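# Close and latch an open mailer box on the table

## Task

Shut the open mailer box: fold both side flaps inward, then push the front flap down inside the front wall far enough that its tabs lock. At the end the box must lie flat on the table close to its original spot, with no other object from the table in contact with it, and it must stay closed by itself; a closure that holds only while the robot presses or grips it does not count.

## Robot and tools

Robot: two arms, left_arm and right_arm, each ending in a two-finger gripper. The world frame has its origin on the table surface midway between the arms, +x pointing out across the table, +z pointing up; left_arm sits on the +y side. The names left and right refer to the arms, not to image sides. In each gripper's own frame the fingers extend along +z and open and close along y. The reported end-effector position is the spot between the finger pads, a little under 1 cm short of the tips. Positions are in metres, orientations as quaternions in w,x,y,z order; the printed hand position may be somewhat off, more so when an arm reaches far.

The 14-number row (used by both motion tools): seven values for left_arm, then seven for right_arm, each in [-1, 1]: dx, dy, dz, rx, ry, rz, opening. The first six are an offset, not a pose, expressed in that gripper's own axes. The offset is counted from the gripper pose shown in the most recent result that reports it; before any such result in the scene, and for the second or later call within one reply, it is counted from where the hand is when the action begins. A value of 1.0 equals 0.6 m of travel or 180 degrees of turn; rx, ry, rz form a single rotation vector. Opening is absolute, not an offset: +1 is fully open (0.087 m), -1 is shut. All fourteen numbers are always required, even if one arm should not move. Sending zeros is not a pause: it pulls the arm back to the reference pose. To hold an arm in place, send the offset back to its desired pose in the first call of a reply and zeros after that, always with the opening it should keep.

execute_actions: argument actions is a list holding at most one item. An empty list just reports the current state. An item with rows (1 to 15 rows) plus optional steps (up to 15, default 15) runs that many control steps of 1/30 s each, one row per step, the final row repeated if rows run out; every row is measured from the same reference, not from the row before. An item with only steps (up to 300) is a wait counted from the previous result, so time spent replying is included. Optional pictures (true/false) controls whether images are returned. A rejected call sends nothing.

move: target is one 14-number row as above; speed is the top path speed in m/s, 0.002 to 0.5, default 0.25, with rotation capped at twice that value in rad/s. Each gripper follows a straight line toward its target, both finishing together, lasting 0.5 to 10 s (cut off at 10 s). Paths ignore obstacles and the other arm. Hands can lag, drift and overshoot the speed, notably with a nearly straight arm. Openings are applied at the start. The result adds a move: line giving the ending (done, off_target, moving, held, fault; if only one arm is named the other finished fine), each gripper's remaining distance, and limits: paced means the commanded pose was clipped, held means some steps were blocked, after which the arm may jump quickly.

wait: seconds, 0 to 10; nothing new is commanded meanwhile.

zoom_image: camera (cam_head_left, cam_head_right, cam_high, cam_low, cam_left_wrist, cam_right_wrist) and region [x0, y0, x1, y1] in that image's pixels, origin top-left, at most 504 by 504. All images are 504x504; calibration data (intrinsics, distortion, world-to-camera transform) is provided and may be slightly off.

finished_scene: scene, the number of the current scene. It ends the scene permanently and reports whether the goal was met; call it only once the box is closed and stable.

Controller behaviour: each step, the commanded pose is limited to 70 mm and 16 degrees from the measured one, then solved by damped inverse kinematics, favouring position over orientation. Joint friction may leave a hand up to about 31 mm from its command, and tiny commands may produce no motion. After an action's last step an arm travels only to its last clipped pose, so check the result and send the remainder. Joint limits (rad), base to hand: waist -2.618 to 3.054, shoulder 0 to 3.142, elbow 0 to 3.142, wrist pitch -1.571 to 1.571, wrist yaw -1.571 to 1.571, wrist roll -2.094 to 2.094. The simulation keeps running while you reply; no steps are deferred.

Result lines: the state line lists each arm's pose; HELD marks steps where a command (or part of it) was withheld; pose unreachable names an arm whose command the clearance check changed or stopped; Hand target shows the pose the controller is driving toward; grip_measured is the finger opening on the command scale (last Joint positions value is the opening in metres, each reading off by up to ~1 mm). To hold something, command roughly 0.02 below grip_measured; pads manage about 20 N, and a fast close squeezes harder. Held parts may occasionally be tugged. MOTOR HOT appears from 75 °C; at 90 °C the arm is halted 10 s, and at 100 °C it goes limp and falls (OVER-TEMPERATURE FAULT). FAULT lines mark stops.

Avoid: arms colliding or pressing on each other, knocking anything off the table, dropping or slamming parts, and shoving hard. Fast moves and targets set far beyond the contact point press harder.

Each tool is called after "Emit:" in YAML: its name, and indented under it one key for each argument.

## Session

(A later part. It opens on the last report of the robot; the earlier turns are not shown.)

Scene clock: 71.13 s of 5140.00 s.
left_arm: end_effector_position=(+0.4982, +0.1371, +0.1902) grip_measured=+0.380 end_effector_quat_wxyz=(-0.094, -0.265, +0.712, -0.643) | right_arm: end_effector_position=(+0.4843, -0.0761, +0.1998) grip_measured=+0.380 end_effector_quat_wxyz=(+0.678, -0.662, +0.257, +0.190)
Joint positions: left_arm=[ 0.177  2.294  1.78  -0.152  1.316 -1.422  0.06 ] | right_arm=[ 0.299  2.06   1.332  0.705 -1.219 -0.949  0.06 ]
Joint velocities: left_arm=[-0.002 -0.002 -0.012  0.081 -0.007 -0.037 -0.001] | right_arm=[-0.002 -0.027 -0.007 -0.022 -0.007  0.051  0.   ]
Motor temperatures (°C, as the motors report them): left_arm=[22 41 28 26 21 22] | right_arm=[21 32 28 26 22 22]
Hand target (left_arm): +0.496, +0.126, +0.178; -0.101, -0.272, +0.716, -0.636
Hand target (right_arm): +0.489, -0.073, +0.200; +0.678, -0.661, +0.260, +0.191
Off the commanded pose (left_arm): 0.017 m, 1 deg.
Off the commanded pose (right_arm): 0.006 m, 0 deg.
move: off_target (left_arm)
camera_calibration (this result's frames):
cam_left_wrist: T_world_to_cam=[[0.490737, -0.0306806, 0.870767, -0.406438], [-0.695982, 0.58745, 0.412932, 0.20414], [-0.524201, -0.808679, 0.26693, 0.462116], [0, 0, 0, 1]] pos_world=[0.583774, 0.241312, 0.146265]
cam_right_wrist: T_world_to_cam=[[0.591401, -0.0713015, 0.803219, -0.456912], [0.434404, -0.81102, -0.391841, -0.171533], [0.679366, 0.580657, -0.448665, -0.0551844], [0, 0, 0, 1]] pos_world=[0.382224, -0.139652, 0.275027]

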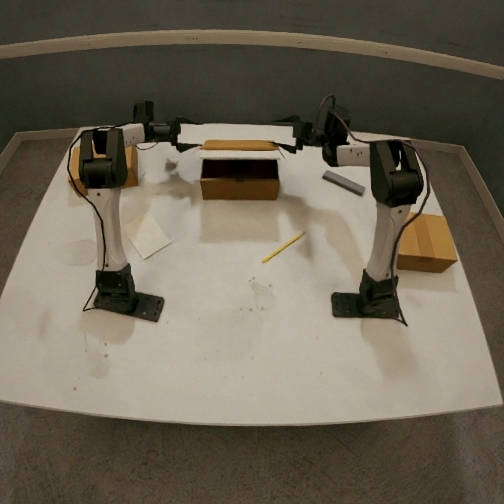

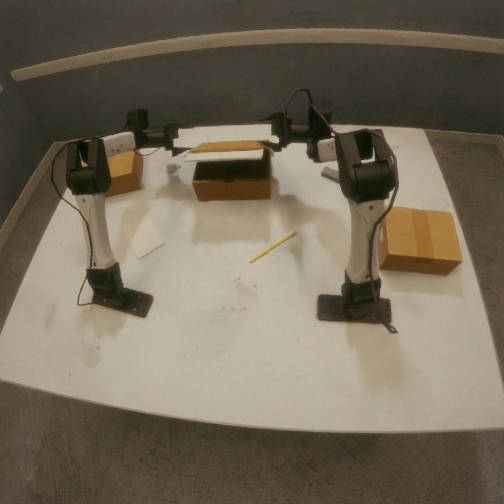

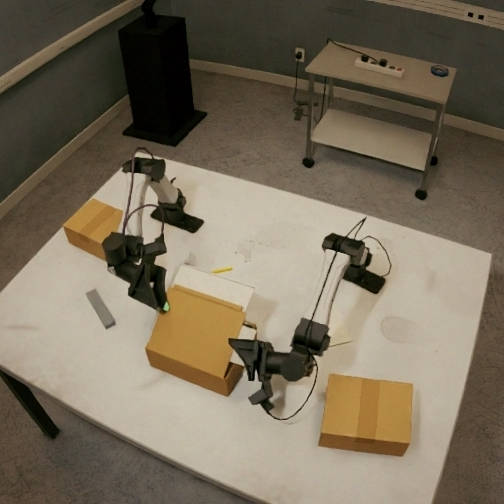

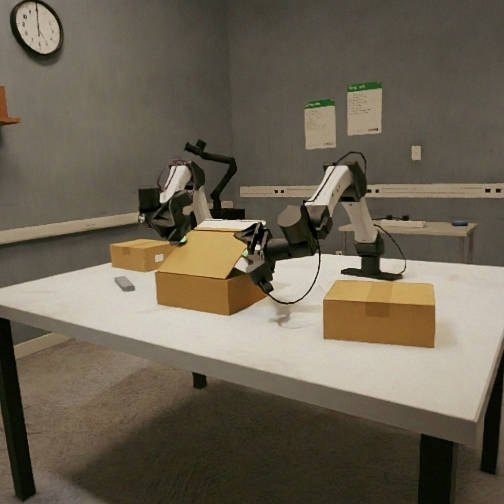

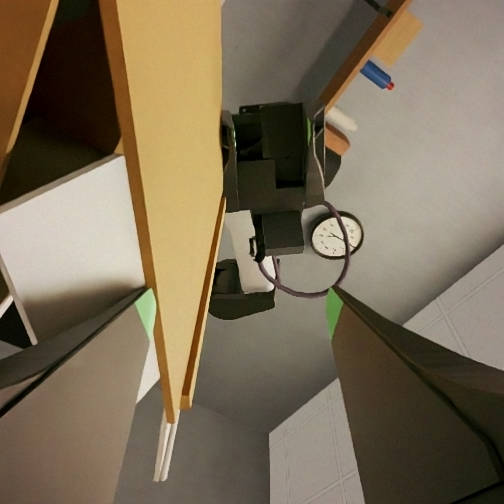

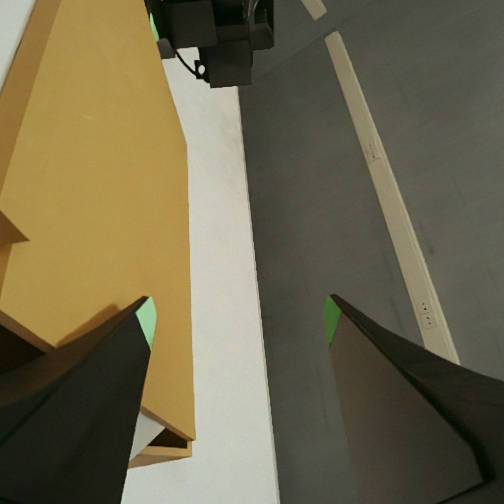

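Emit:
move:
  target: [0,-0.03,-0.13,0,0,0,0.38, 0,-0.03,-0.12,0,0,0,0.38]
  speed: 0.1

Emit:
zoom_image:
  camera: "cam_head_left"
  region: [160, 110, 320, 220]

Scene clock: 75.27 s of 5140.00 s.
left_arm: end_effector_position=(+0.4910, +0.2104, +0.2257) grip_measured=+0.380 end_effector_quat_wxyz=(-0.075, -0.258, +0.711, -0.650) | right_arm: end_effector_position=(+0.4940, -0.1469, +0.2102) grip_measured=+0.380 end_effector_quat_wxyz=(+0.679, -0.660, +0.260, +0.190)
Joint positions: left_arm=[ 0.327  2.355  2.109 -0.862  1.409 -0.931  0.06 ] | right_arm=[ 0.137  2.031  1.332  0.672 -1.376 -0.949  0.06 ]
Joint velocities: left_arm=[-0.012  0.051  0.154 -0.212 -0.11   0.198  0.001] | right_arm=[-0.002  0.002  0.002 -0.11  -0.007 -0.037 -0.002]
Motor temperatures (°C, as the motors report them): left_arm=[22 42 28 26 21 22] | right_arm=[21 32 28 26 22 22]
Hand target (left_arm): +0.491, +0.211, +0.218; -0.089, -0.269, +0.710, -0.645
Hand target (right_arm): +0.488, -0.148, +0.215; +0.679, -0.661, +0.257, +0.190
Off the commanded pose (left_arm): 0.008 m, 2 deg.
Off the commanded pose (right_arm): 0.008 m, 0 deg.
move: done
camera_calibration (this result's frames):
cam_left_wrist: T_world_to_cam=[[0.456461, -0.0211537, 0.889492, -0.420944], [-0.720402, 0.577927, 0.383433, 0.162079], [-0.522173, -0.815814, 0.248562, 0.512909], [0, 0, 0, 1]] pos_world=[0.576734, 0.315864, 0.18479]
cam_right_wrist: T_world_to_cam=[[0.594234, -0.0774438, 0.800555, -0.477748], [0.428114, -0.812174, -0.396347, -0.225231], [0.680885, 0.578252, -0.449467, -0.0168554], [0, 0, 0, 1]] pos_world=[0.391795, -0.210178, 0.285618]

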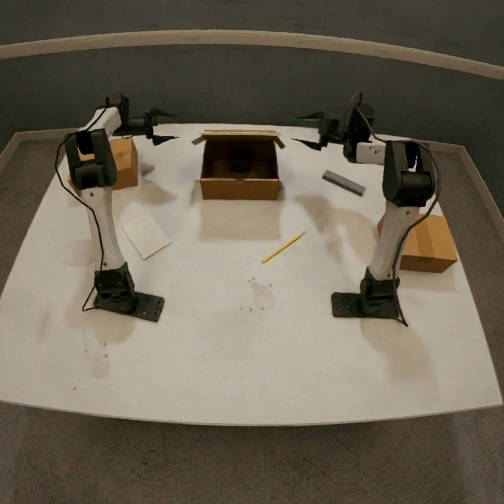

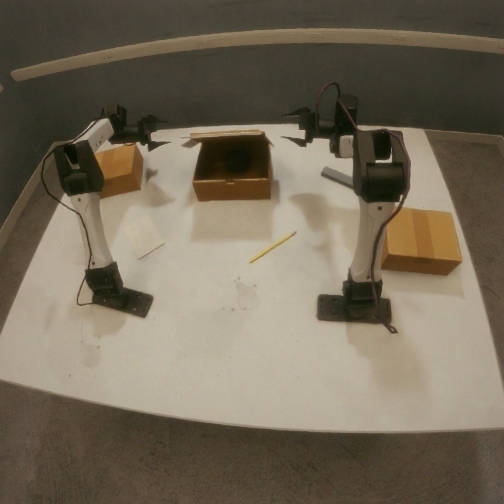

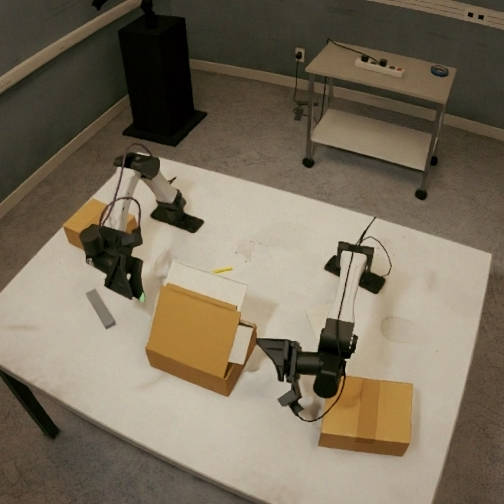

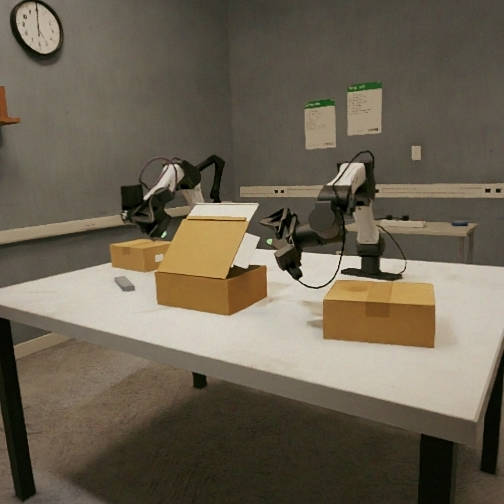

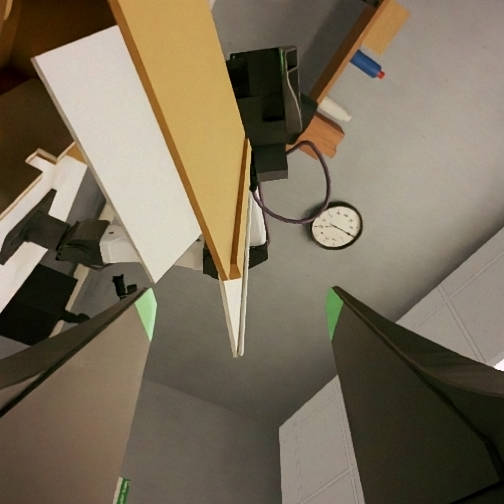

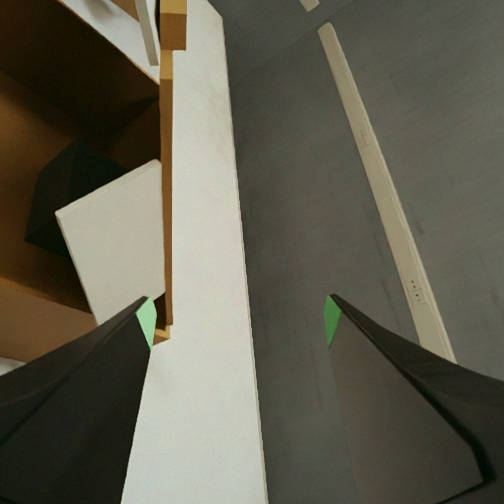

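Region (160, 110, 320, 220) of cam_head_left's 504x504 image, scaled by 3.150, with more detail than that image has; it fills the top 346 rows of this view, and the rest is white.

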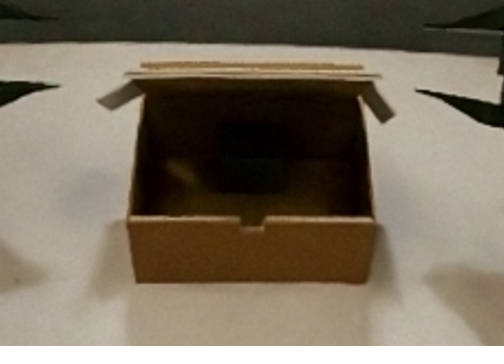

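Emit:
move:
  target: [0,0,0,0,0,0,0.38, 0,0.01,0.14,0,0,0,0.38]
  speed: 0.05

Emit:
zoom_image:
  camera: "cam_head_left"
  region: [160, 110, 320, 220]

Scene clock: 79.83 s of 5140.00 s.
left_arm: end_effector_position=(+0.4904, +0.2104, +0.2263) grip_measured=+0.380 end_effector_quat_wxyz=(-0.076, -0.257, +0.712, -0.649) | right_arm: end_effector_position=(+0.5002, -0.0771, +0.2085) grip_measured=+0.380 end_effector_quat_wxyz=(+0.682, -0.659, +0.260, +0.179)
Joint positions: left_arm=[ 0.327  2.358  2.118 -0.88   1.409 -0.92   0.06 ] | right_arm=[ 0.293  2.088  1.404  0.672 -1.204 -0.949  0.06 ]
Joint velocities: left_arm=[ 0.007  0.002 -0.012  0.037 -0.037 -0.037  0.   ] | right_arm=[-0.012 -0.007 -0.012 -0.066 -0.051  0.081  0.001]
Motor temperatures (°C, as the motors report them): left_arm=[22 43 28 26 21 22] | right_arm=[21 32 28 26 22 22]
Hand target (left_arm): +0.491, +0.210, +0.226; -0.075, -0.257, +0.711, -0.650
Hand target (right_arm): +0.499, -0.064, +0.205; +0.679, -0.660, +0.260, +0.190
Off the commanded pose (left_arm): 0.001 m, 0 deg.
Off the commanded pose (right_arm): 0.015 m, 1 deg.
move: off_target (right_arm)
camera_calibration (this result's frames):
cam_left_wrist: T_world_to_cam=[[0.457335, -0.0224504, 0.889011, -0.421238], [-0.719083, 0.578837, 0.384535, 0.160327], [-0.523226, -0.815134, 0.248579, 0.512744], [0, 0, 0, 1]] pos_world=[0.576216, 0.315694, 0.185377]
cam_right_wrist: T_world_to_cam=[[0.580402, -0.0863054, 0.809744, -0.47039], [0.421175, -0.819227, -0.389203, -0.170401], [0.696954, 0.566938, -0.439131, -0.0733221], [0, 0, 0, 1]] pos_world=[0.395886, -0.138625, 0.282377]

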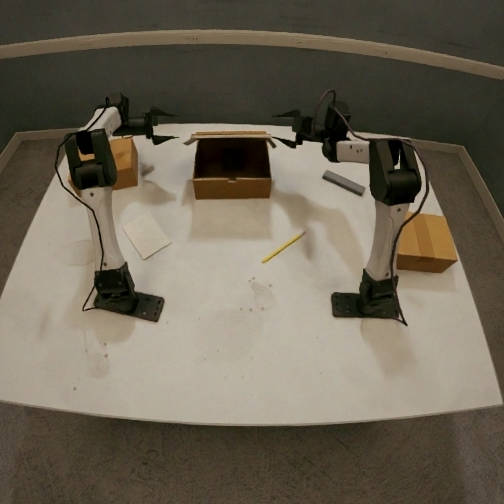

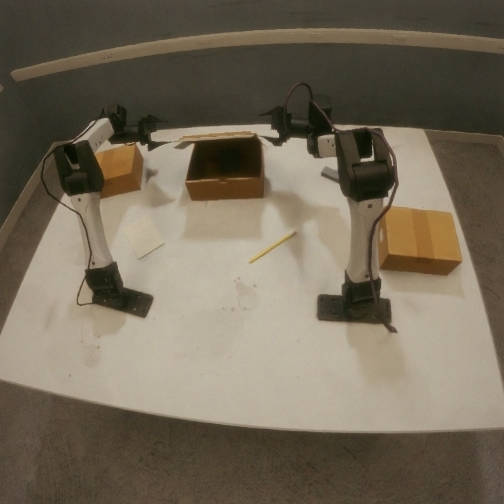

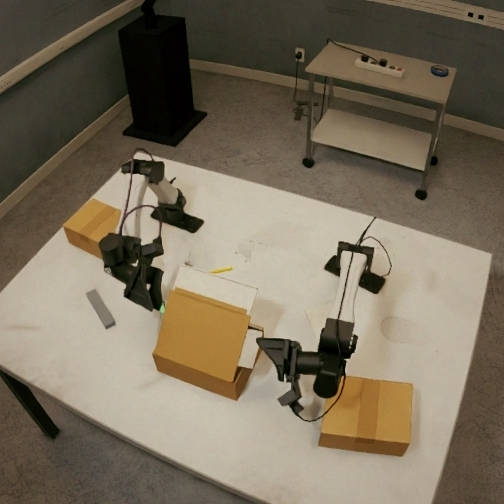

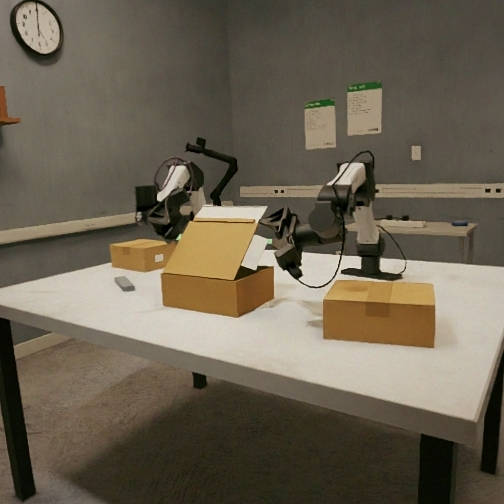

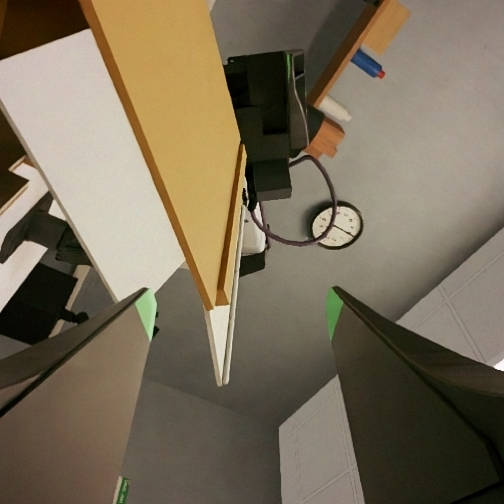

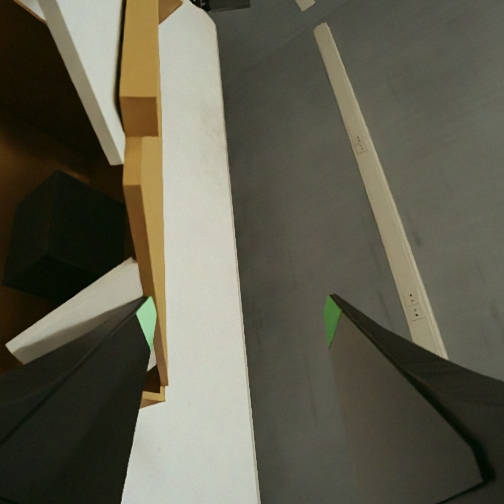

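Region (160, 110, 320, 220) of cam_head_left's 504x504 image, scaled by 3.150, with more detail than that image has; it fills the top 346 rows of this view, and the rest is white.

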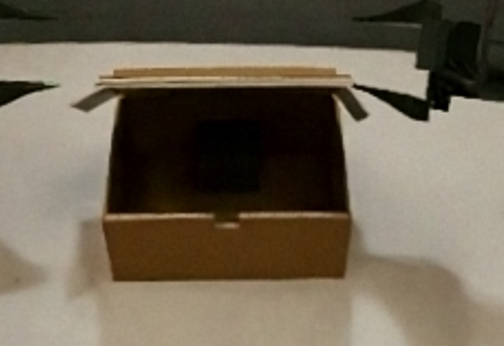

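Emit:
move:
  target: [0.04,0.012,0,0,0,0,0.1, 0,0.055,-0.07,0,0,0,0.38]
  speed: 0.08

Emit:
move:
  target: [0,0,0.12,0,0,0,0.1, 0,0,0,0,0,0,0.38]
  speed: 0.05

Scene clock: 84.37 s of 5140.00 s.
left_arm: end_effector_position=(+0.4688, +0.2069, +0.2352) grip_measured=+0.100 end_effector_quat_wxyz=(-0.071, -0.254, +0.712, -0.650) | right_arm: end_effector_position=(+0.4794, -0.1131, +0.1724) grip_measured=+0.380 end_effector_quat_wxyz=(+0.676, -0.658, +0.272, +0.188)
Joint positions: left_arm=[ 0.327  2.24   1.951 -0.812  1.409 -0.928  0.048] | right_arm=[ 0.223  2.056  1.214  0.791 -1.272 -0.957  0.06 ]
Joint velocities: left_arm=[-0.007 -0.007 -0.002 -0.007  0.037 -0.095  0.   ] | right_arm=[-0.002  0.012  0.012  0.022  0.007  0.037  0.001]
Motor temperatures (°C, as the motors report them): left_arm=[22 44 28 26 21 22] | right_arm=[21 33 28 27 22 22]
Hand target (left_arm): +0.467, +0.204, +0.231; -0.077, -0.257, +0.712, -0.649
Hand target (right_arm): +0.475, -0.116, +0.182; +0.682, -0.659, +0.260, +0.179
Off the commanded pose (left_arm): 0.006 m, 1 deg.
Off the commanded pose (right_arm): 0.011 m, 2 deg.
After step 90, 0.27 s passed at rest.
move: off_target (right_arm)
camera_calibration (this result's frames):
cam_left_wrist: T_world_to_cam=[[0.447442, -0.0229512, 0.894018, -0.415812], [-0.724022, 0.577513, 0.377188, 0.147673], [-0.524964, -0.816059, 0.241786, 0.498934], [0, 0, 0, 1]] pos_world=[0.554893, 0.312333, 0.195408]
cam_right_wrist: T_world_to_cam=[[0.604353, -0.0819916, 0.792486, -0.440176], [0.407514, -0.822914, -0.395911, -0.197926], [0.684609, 0.562219, -0.463918, -0.0445839], [0, 0, 0, 1]] pos_world=[0.377202, -0.173901, 0.249789]

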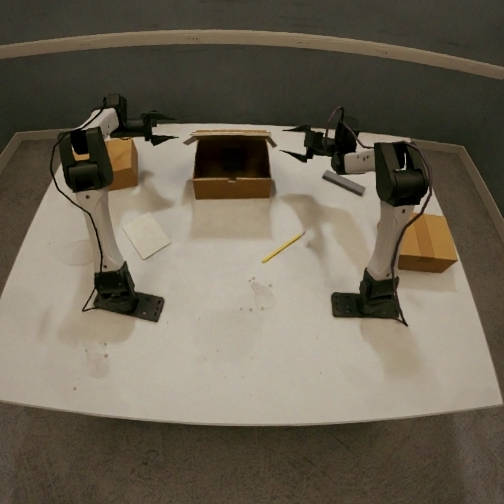

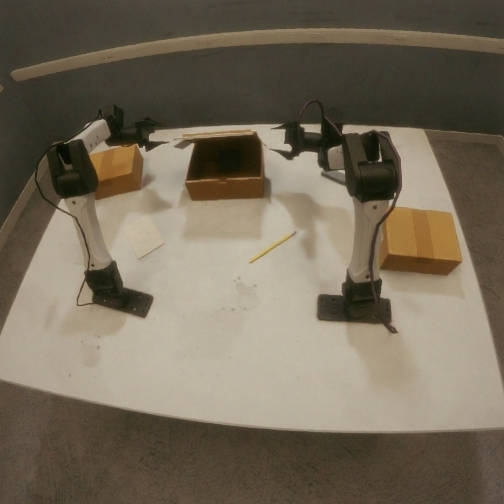

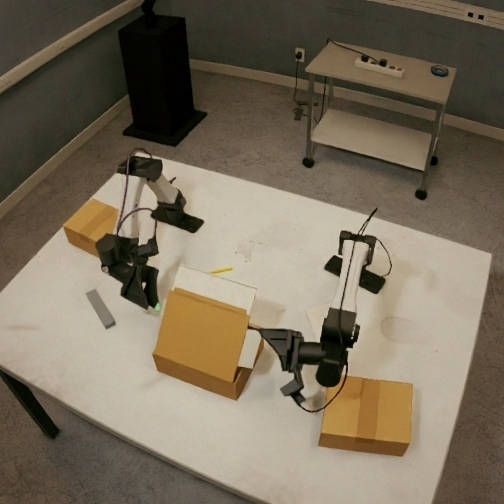

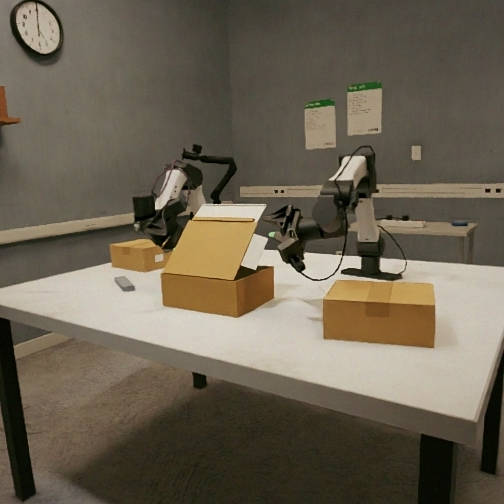

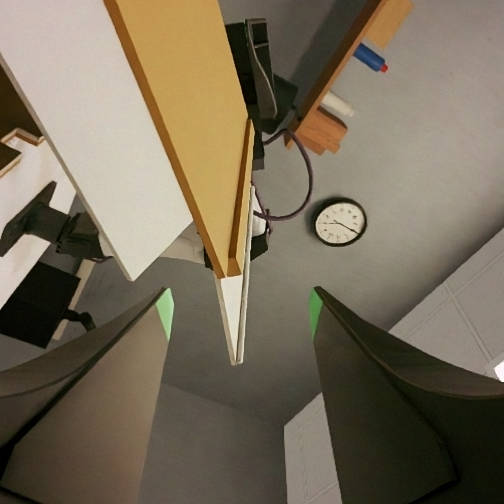

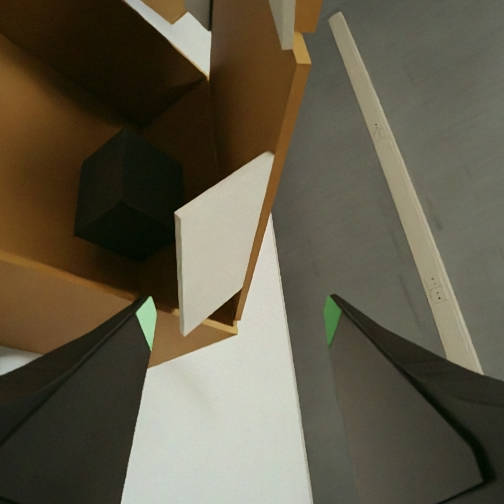

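Scene clock: 86.20 s of 5140.00 s.
left_arm: end_effector_position=(+0.4844, +0.1493, +0.2358) grip_measured=+0.100 end_effector_quat_wxyz=(-0.073, -0.244, +0.709, -0.657) | right_arm: end_effector_position=(+0.4794, -0.1131, +0.1724) grip_measured=+0.380 end_effector_quat_wxyz=(+0.676, -0.658, +0.272, +0.188)
Joint positions: left_arm=[ 0.203  2.187  1.761 -0.174  1.346 -1.423  0.048] | right_arm=[ 0.223  2.056  1.214  0.791 -1.272 -0.957  0.06 ]
Joint velocities: left_arm=[ 0.002 -0.002 -0.012  0.11  -0.037 -0.037 -0.001] | right_arm=[ 0.002 -0.007 -0.002 -0.139 -0.066 -0.037 -0.   ]
Motor temperatures (°C, as the motors report them): left_arm=[22 44 28 26 21 22] | right_arm=[21 33 28 27 22 22]
Hand target (left_arm): +0.485, +0.138, +0.225; -0.074, -0.252, +0.714, -0.649
Hand target (right_arm): +0.479, -0.113, +0.172; +0.676, -0.658, +0.272, +0.188
Off the commanded pose (left_arm): 0.016 m, 1 deg.
Off the commanded pose (right_arm): 0.000 m, 0 deg.
move: off_target (left_arm)
camera_calibration (this result's frames):
cam_left_wrist: T_world_to_cam=[[0.434292, -0.0150519, 0.900647, -0.420977], [-0.721434, 0.592894, 0.357784, 0.193058], [-0.539373, -0.80514, 0.24663, 0.464251], [0, 0, 0, 1]] pos_world=[0.57251, 0.252988, 0.19558]
cam_right_wrist: T_world_to_cam=[[0.604353, -0.0819916, 0.792486, -0.440176], [0.407514, -0.822914, -0.395911, -0.197926], [0.684609, 0.562219, -0.463918, -0.0445839], [0, 0, 0, 1]] pos_world=[0.377202, -0.173901, 0.249789]

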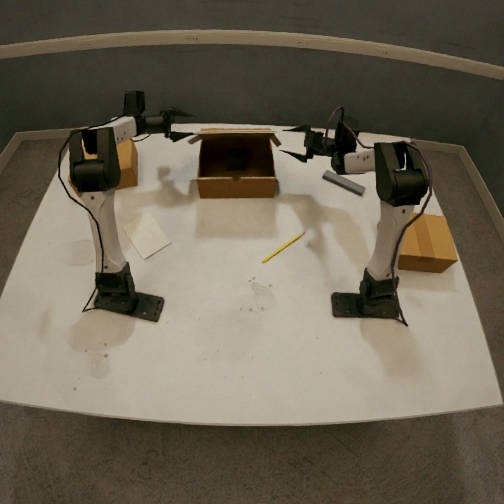

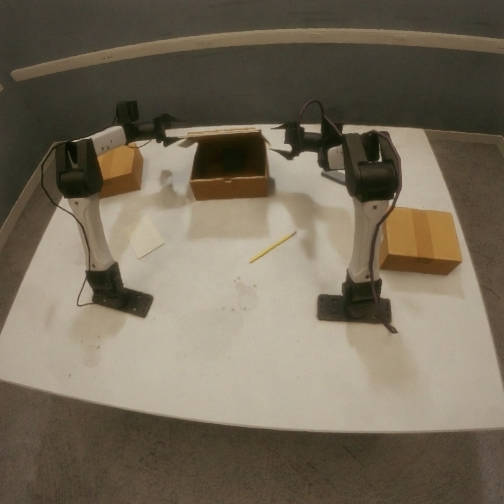

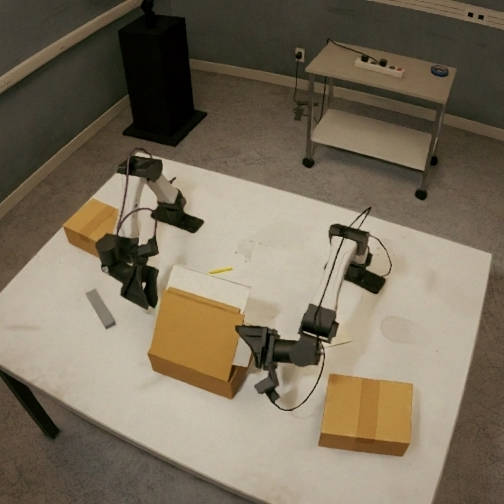

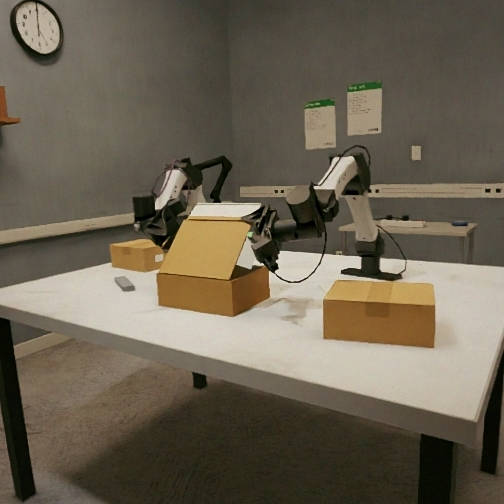

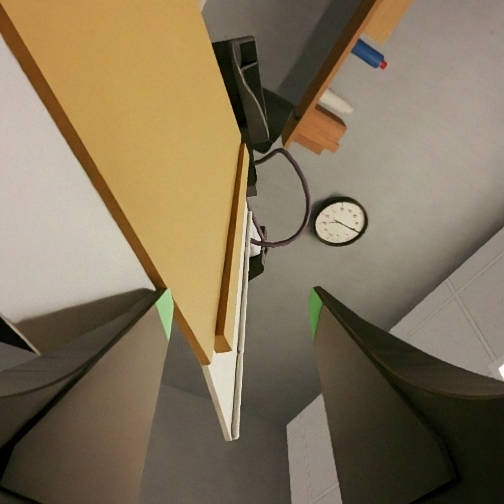

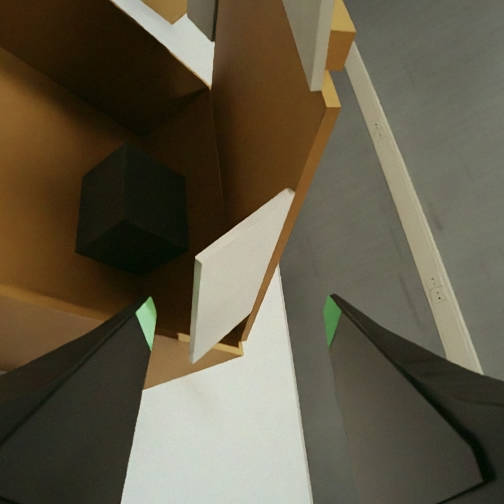

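Emit:
move:
  target: [0,0,-0.133,0,0,0,0.38, 0,0,-0.1,0,0,0,0.38]
  speed: 0.15

Emit:
move:
  target: [0.127,0.025,0.048,-0.518,-0.035,0.611,0.38, -0.185,-0.02,0.095,0.181,0.446,0.25,0.38]
  speed: 0.2

Scene clock: 99.20 s of 5140.00 s.
left_arm: end_effector_position=(+0.4670, +0.2267, +0.2555) grip_measured=+0.380 end_effector_quat_wxyz=(-0.042, -0.240, +0.701, -0.670) | right_arm: end_effector_position=(+0.4777, -0.1714, +0.1684) grip_measured=+0.380 end_effector_quat_wxyz=(+0.677, -0.656, +0.276, +0.188)
Joint positions: left_arm=[ 0.372  2.195  1.922 -0.731  1.454 -0.963  0.06 ] | right_arm=[ 0.086  2.033  1.167  0.79  -1.402 -0.975  0.06 ]
Joint velocities: left_arm=[-0.002  0.134  0.212 -0.388  0.022  0.315 -0.   ] | right_arm=[-0.002  0.012  0.007 -0.11   0.022  0.022 -0.001]
Motor temperatures (°C, as the motors report them): left_arm=[22 45 29 27 21 22] | right_arm=[21 33 28 27 22 22]
Hand target (left_arm): +0.467, +0.226, +0.246; -0.061, -0.253, +0.699, -0.666
Hand target (right_arm): +0.472, -0.172, +0.173; +0.677, -0.658, +0.272, +0.188
Off the commanded pose (left_arm): 0.010 m, 4 deg.
Off the commanded pose (right_arm): 0.008 m, 1 deg.
After step 90, 8.80 s passed at rest.
move: off_target (left_arm)
camera_calibration (this result's frames):
cam_left_wrist: T_world_to_cam=[[0.385165, 0.0149952, 0.922726, -0.41956], [-0.762416, 0.568537, 0.309009, 0.164701], [-0.519971, -0.822521, 0.230413, 0.511382], [0, 0, 0, 1]] pos_world=[0.553074, 0.333275, 0.218416]
cam_right_wrist: T_world_to_cam=[[0.609886, -0.0883953, 0.787544, -0.443693], [0.399106, -0.824281, -0.401592, -0.242036], [0.684656, 0.559239, -0.467438, -0.0124846], [0, 0, 0, 1]] pos_world=[0.375748, -0.231744, 0.246393]

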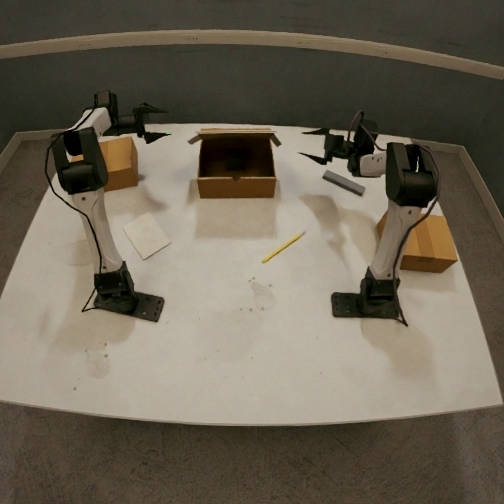

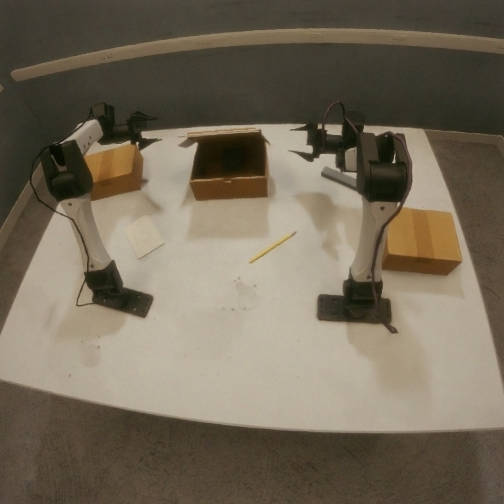

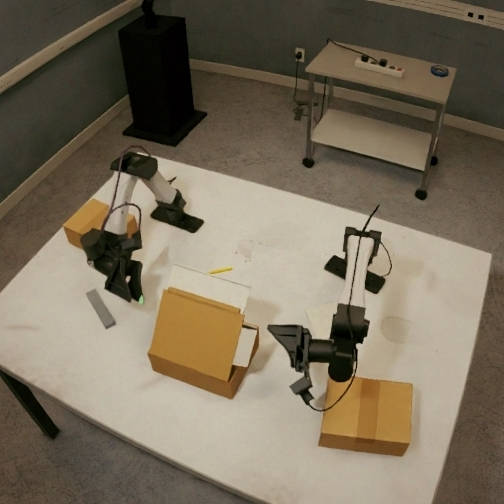

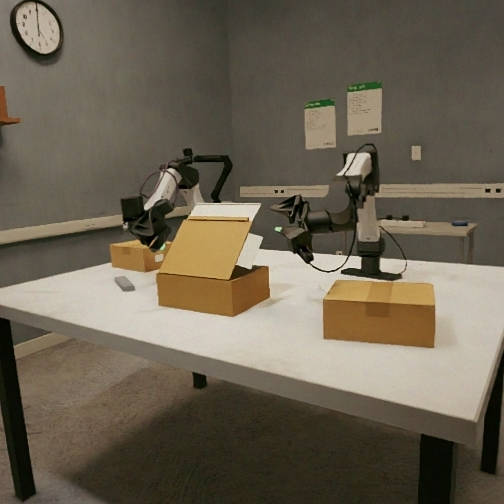

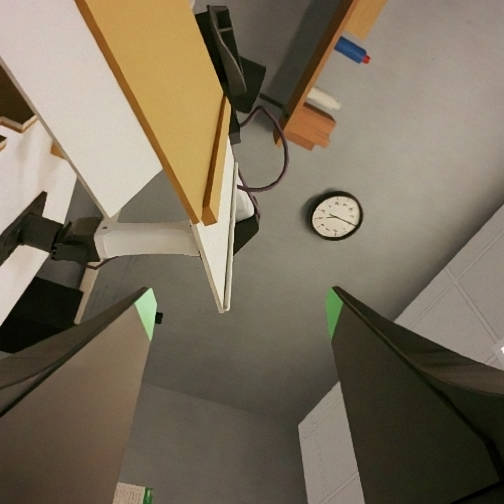

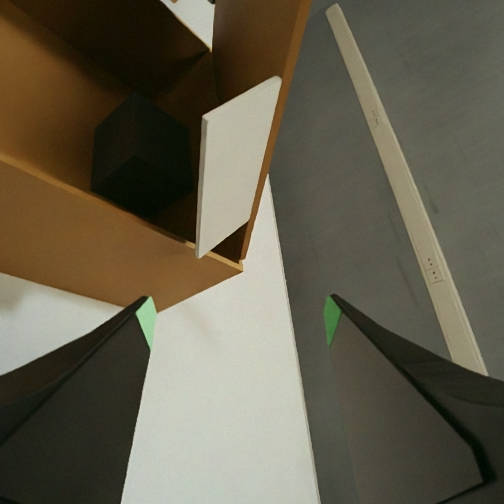

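Scene clock: 106.17 s of 5140.00 s.
left_arm: end_effector_position=(+0.4065, +0.1773, +0.2747) grip_measured=+0.380 end_effector_quat_wxyz=(+0.352, +0.432, +0.808, +0.191) | right_arm: end_effector_position=(+0.4082, -0.1079, +0.2453) grip_measured=+0.380 end_effector_quat_wxyz=(+0.369, -0.290, +0.876, -0.115)
Joint positions: left_arm=[-0.361  1.693  1.814 -0.943 -0.384  0.606  0.06 ] | right_arm=[ 0.785  1.988  2.141 -1.073  0.491 -0.068  0.06 ]
Joint velocities: left_arm=[-0.022  0.012 -0.017  0.051 -0.051  0.037 -0.001] | right_arm=[-0.017 -0.017  0.002 -0.007 -0.066 -0.022 -0.   ]
Motor temperatures (°C, as the motors report them): left_arm=[22 45 29 27 21 22] | right_arm=[21 33 29 27 22 22]
Hand target (left_arm): +0.404, +0.176, +0.271; +0.348, +0.438, +0.806, +0.194
Hand target (right_arm): +0.408, -0.105, +0.246; +0.368, -0.287, +0.877, -0.117
Off the commanded pose (left_arm): 0.008 m, 2 deg.
Off the commanded pose (right_arm): 0.005 m, 1 deg.
move: done
camera_calibration (this result's frames):
cam_left_wrist: T_world_to_cam=[[-0.569436, -0.547297, -0.613359, 0.496444], [-0.804003, 0.52623, 0.276876, 0.173908], [0.171235, 0.650806, -0.739683, 0.15909], [0, 0, 0, 1]] pos_world=[0.395274, 0.0766495, 0.374023]
cam_right_wrist: T_world_to_cam=[[0.410998, -0.802275, 0.432939, -0.365083], [-0.910677, -0.383088, 0.154628, 0.314694], [0.0417996, -0.457819, -0.888062, 0.291406], [0, 0, 0, 1]] pos_world=[0.424453, -0.03893, 0.368185]

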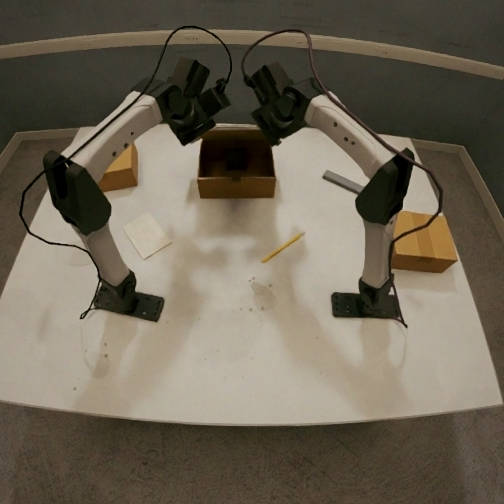

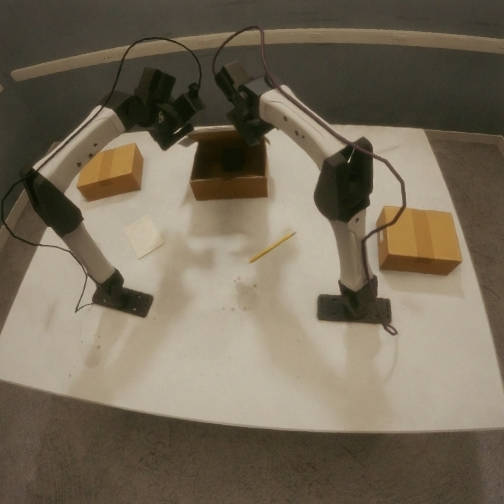

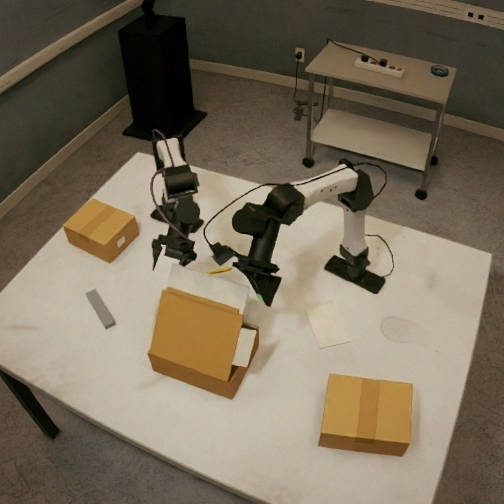

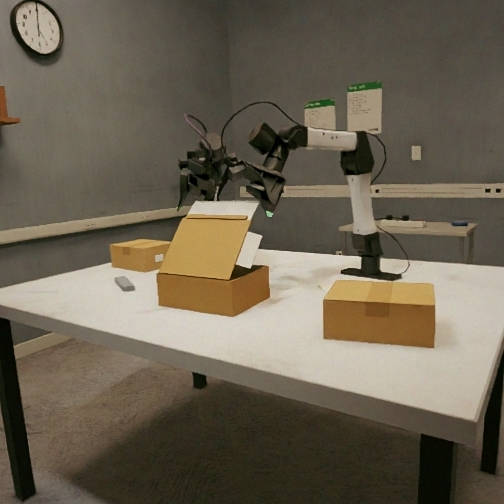

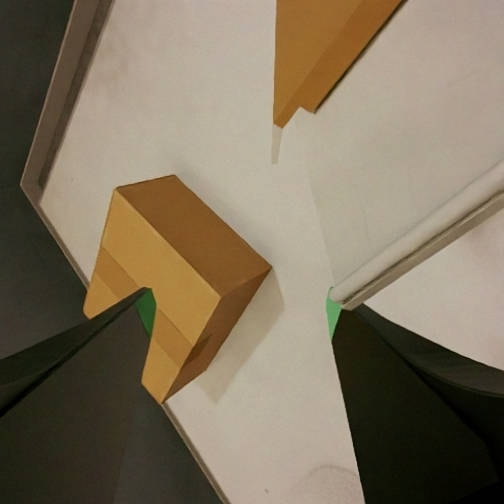

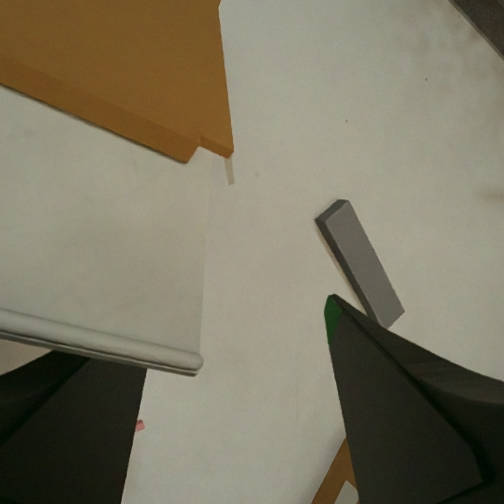

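Emit:
move:
  target: [0.03,-0.022,0.1,0,-0.11,0,0.1, 0.03,0,0.07,0,-0.11,0,0.1]
  speed: 0.07

Scene clock: 112.53 s of 5140.00 s.
left_arm: end_effector_position=(+0.4388, +0.1809, +0.2256) grip_measured=+0.100 end_effector_quat_wxyz=(+0.490, +0.458, +0.732, +0.118) | right_arm: end_effector_position=(+0.4274, -0.1143, +0.1956) grip_measured=+0.100 end_effector_quat_wxyz=(+0.502, -0.309, +0.805, -0.069)
Joint positions: left_arm=[-0.204  1.502  1.249 -0.26  -0.043  0.771  0.048] | right_arm=[ 0.732  1.695  1.361 -0.222  0.396 -0.268  0.048]
Joint velocities: left_arm=[ 0.012  0.017 -0.002 -0.037  0.007  0.007 -0.001] | right_arm=[-0.007 -0.012  0.007 -0.037  0.022  0.022 -0.   ]
Motor temperatures (°C, as the motors report them): left_arm=[22 44 29 28 21 22] | right_arm=[21 34 29 28 22 22]
Hand target (left_arm): +0.436, +0.185, +0.220; +0.487, +0.459, +0.733, +0.119
Hand target (right_arm): +0.428, -0.118, +0.204; +0.514, -0.305, +0.799, -0.066
Off the commanded pose (left_arm): 0.009 m, 1 deg.
Off the commanded pose (right_arm): 0.011 m, 2 deg.
After step 90, 0.33 s passed at rest.
move: off_target (right_arm)
camera_calibration (this result's frames):
cam_left_wrist: T_world_to_cam=[[-0.559001, -0.545128, -0.624783, 0.484294], [-0.699053, 0.715068, 0.00154808, 0.193507], [0.445919, 0.437622, -0.780797, 0.0422492], [0, 0, 0, 1]] pos_world=[0.387152, 0.107143, 0.335267]
cam_right_wrist: T_world_to_cam=[[0.412687, -0.800122, 0.435309, -0.357518], [-0.850722, -0.509358, -0.129717, 0.353027], [0.325518, -0.316795, -0.890887, 0.138913], [0, 0, 0, 1]] pos_world=[0.402652, -0.0622339, 0.325181]

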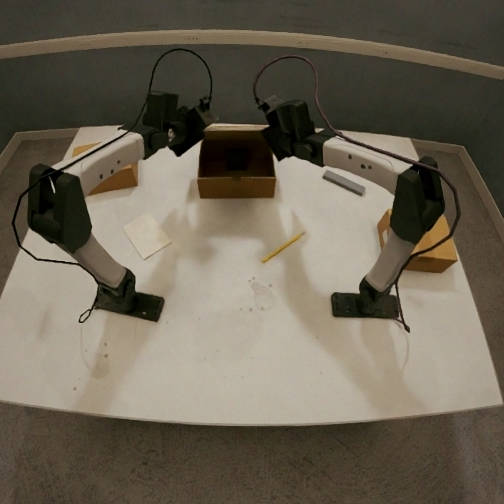

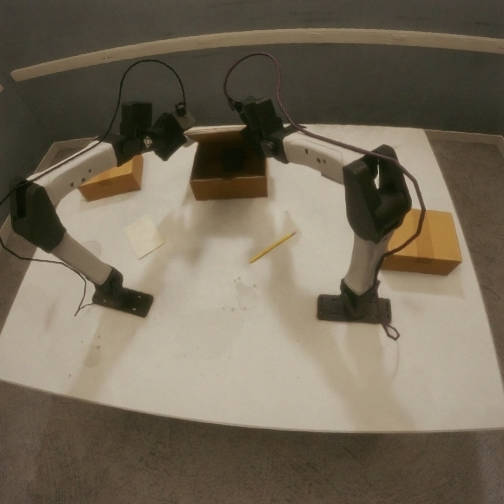

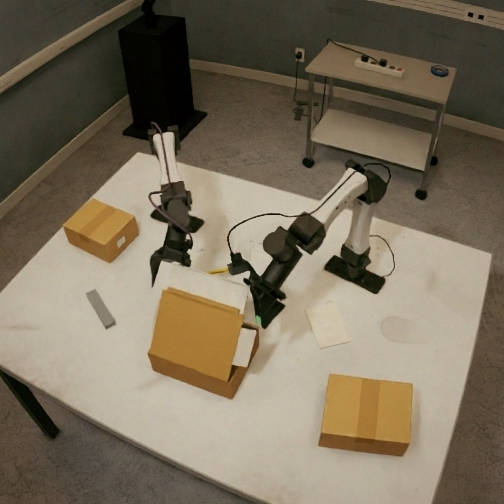

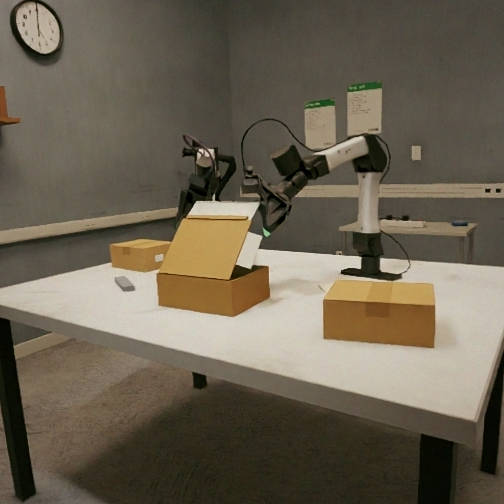

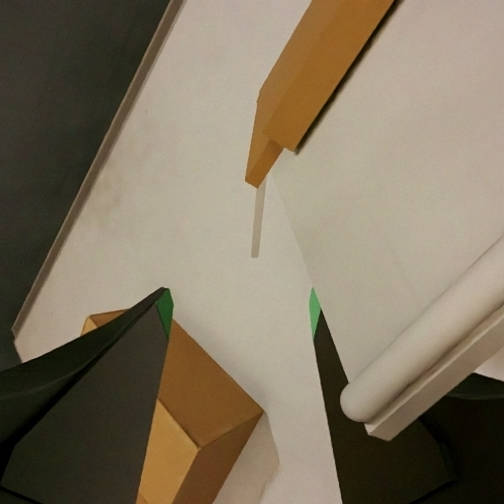

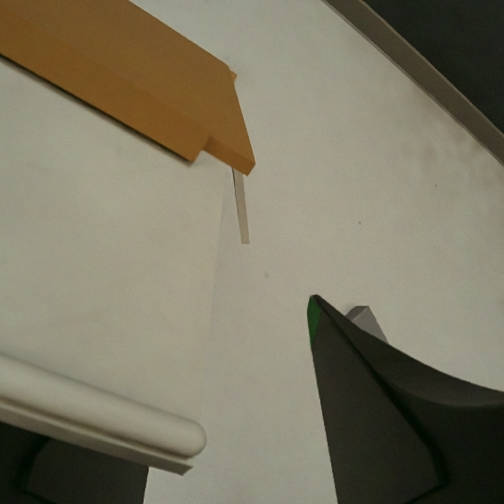

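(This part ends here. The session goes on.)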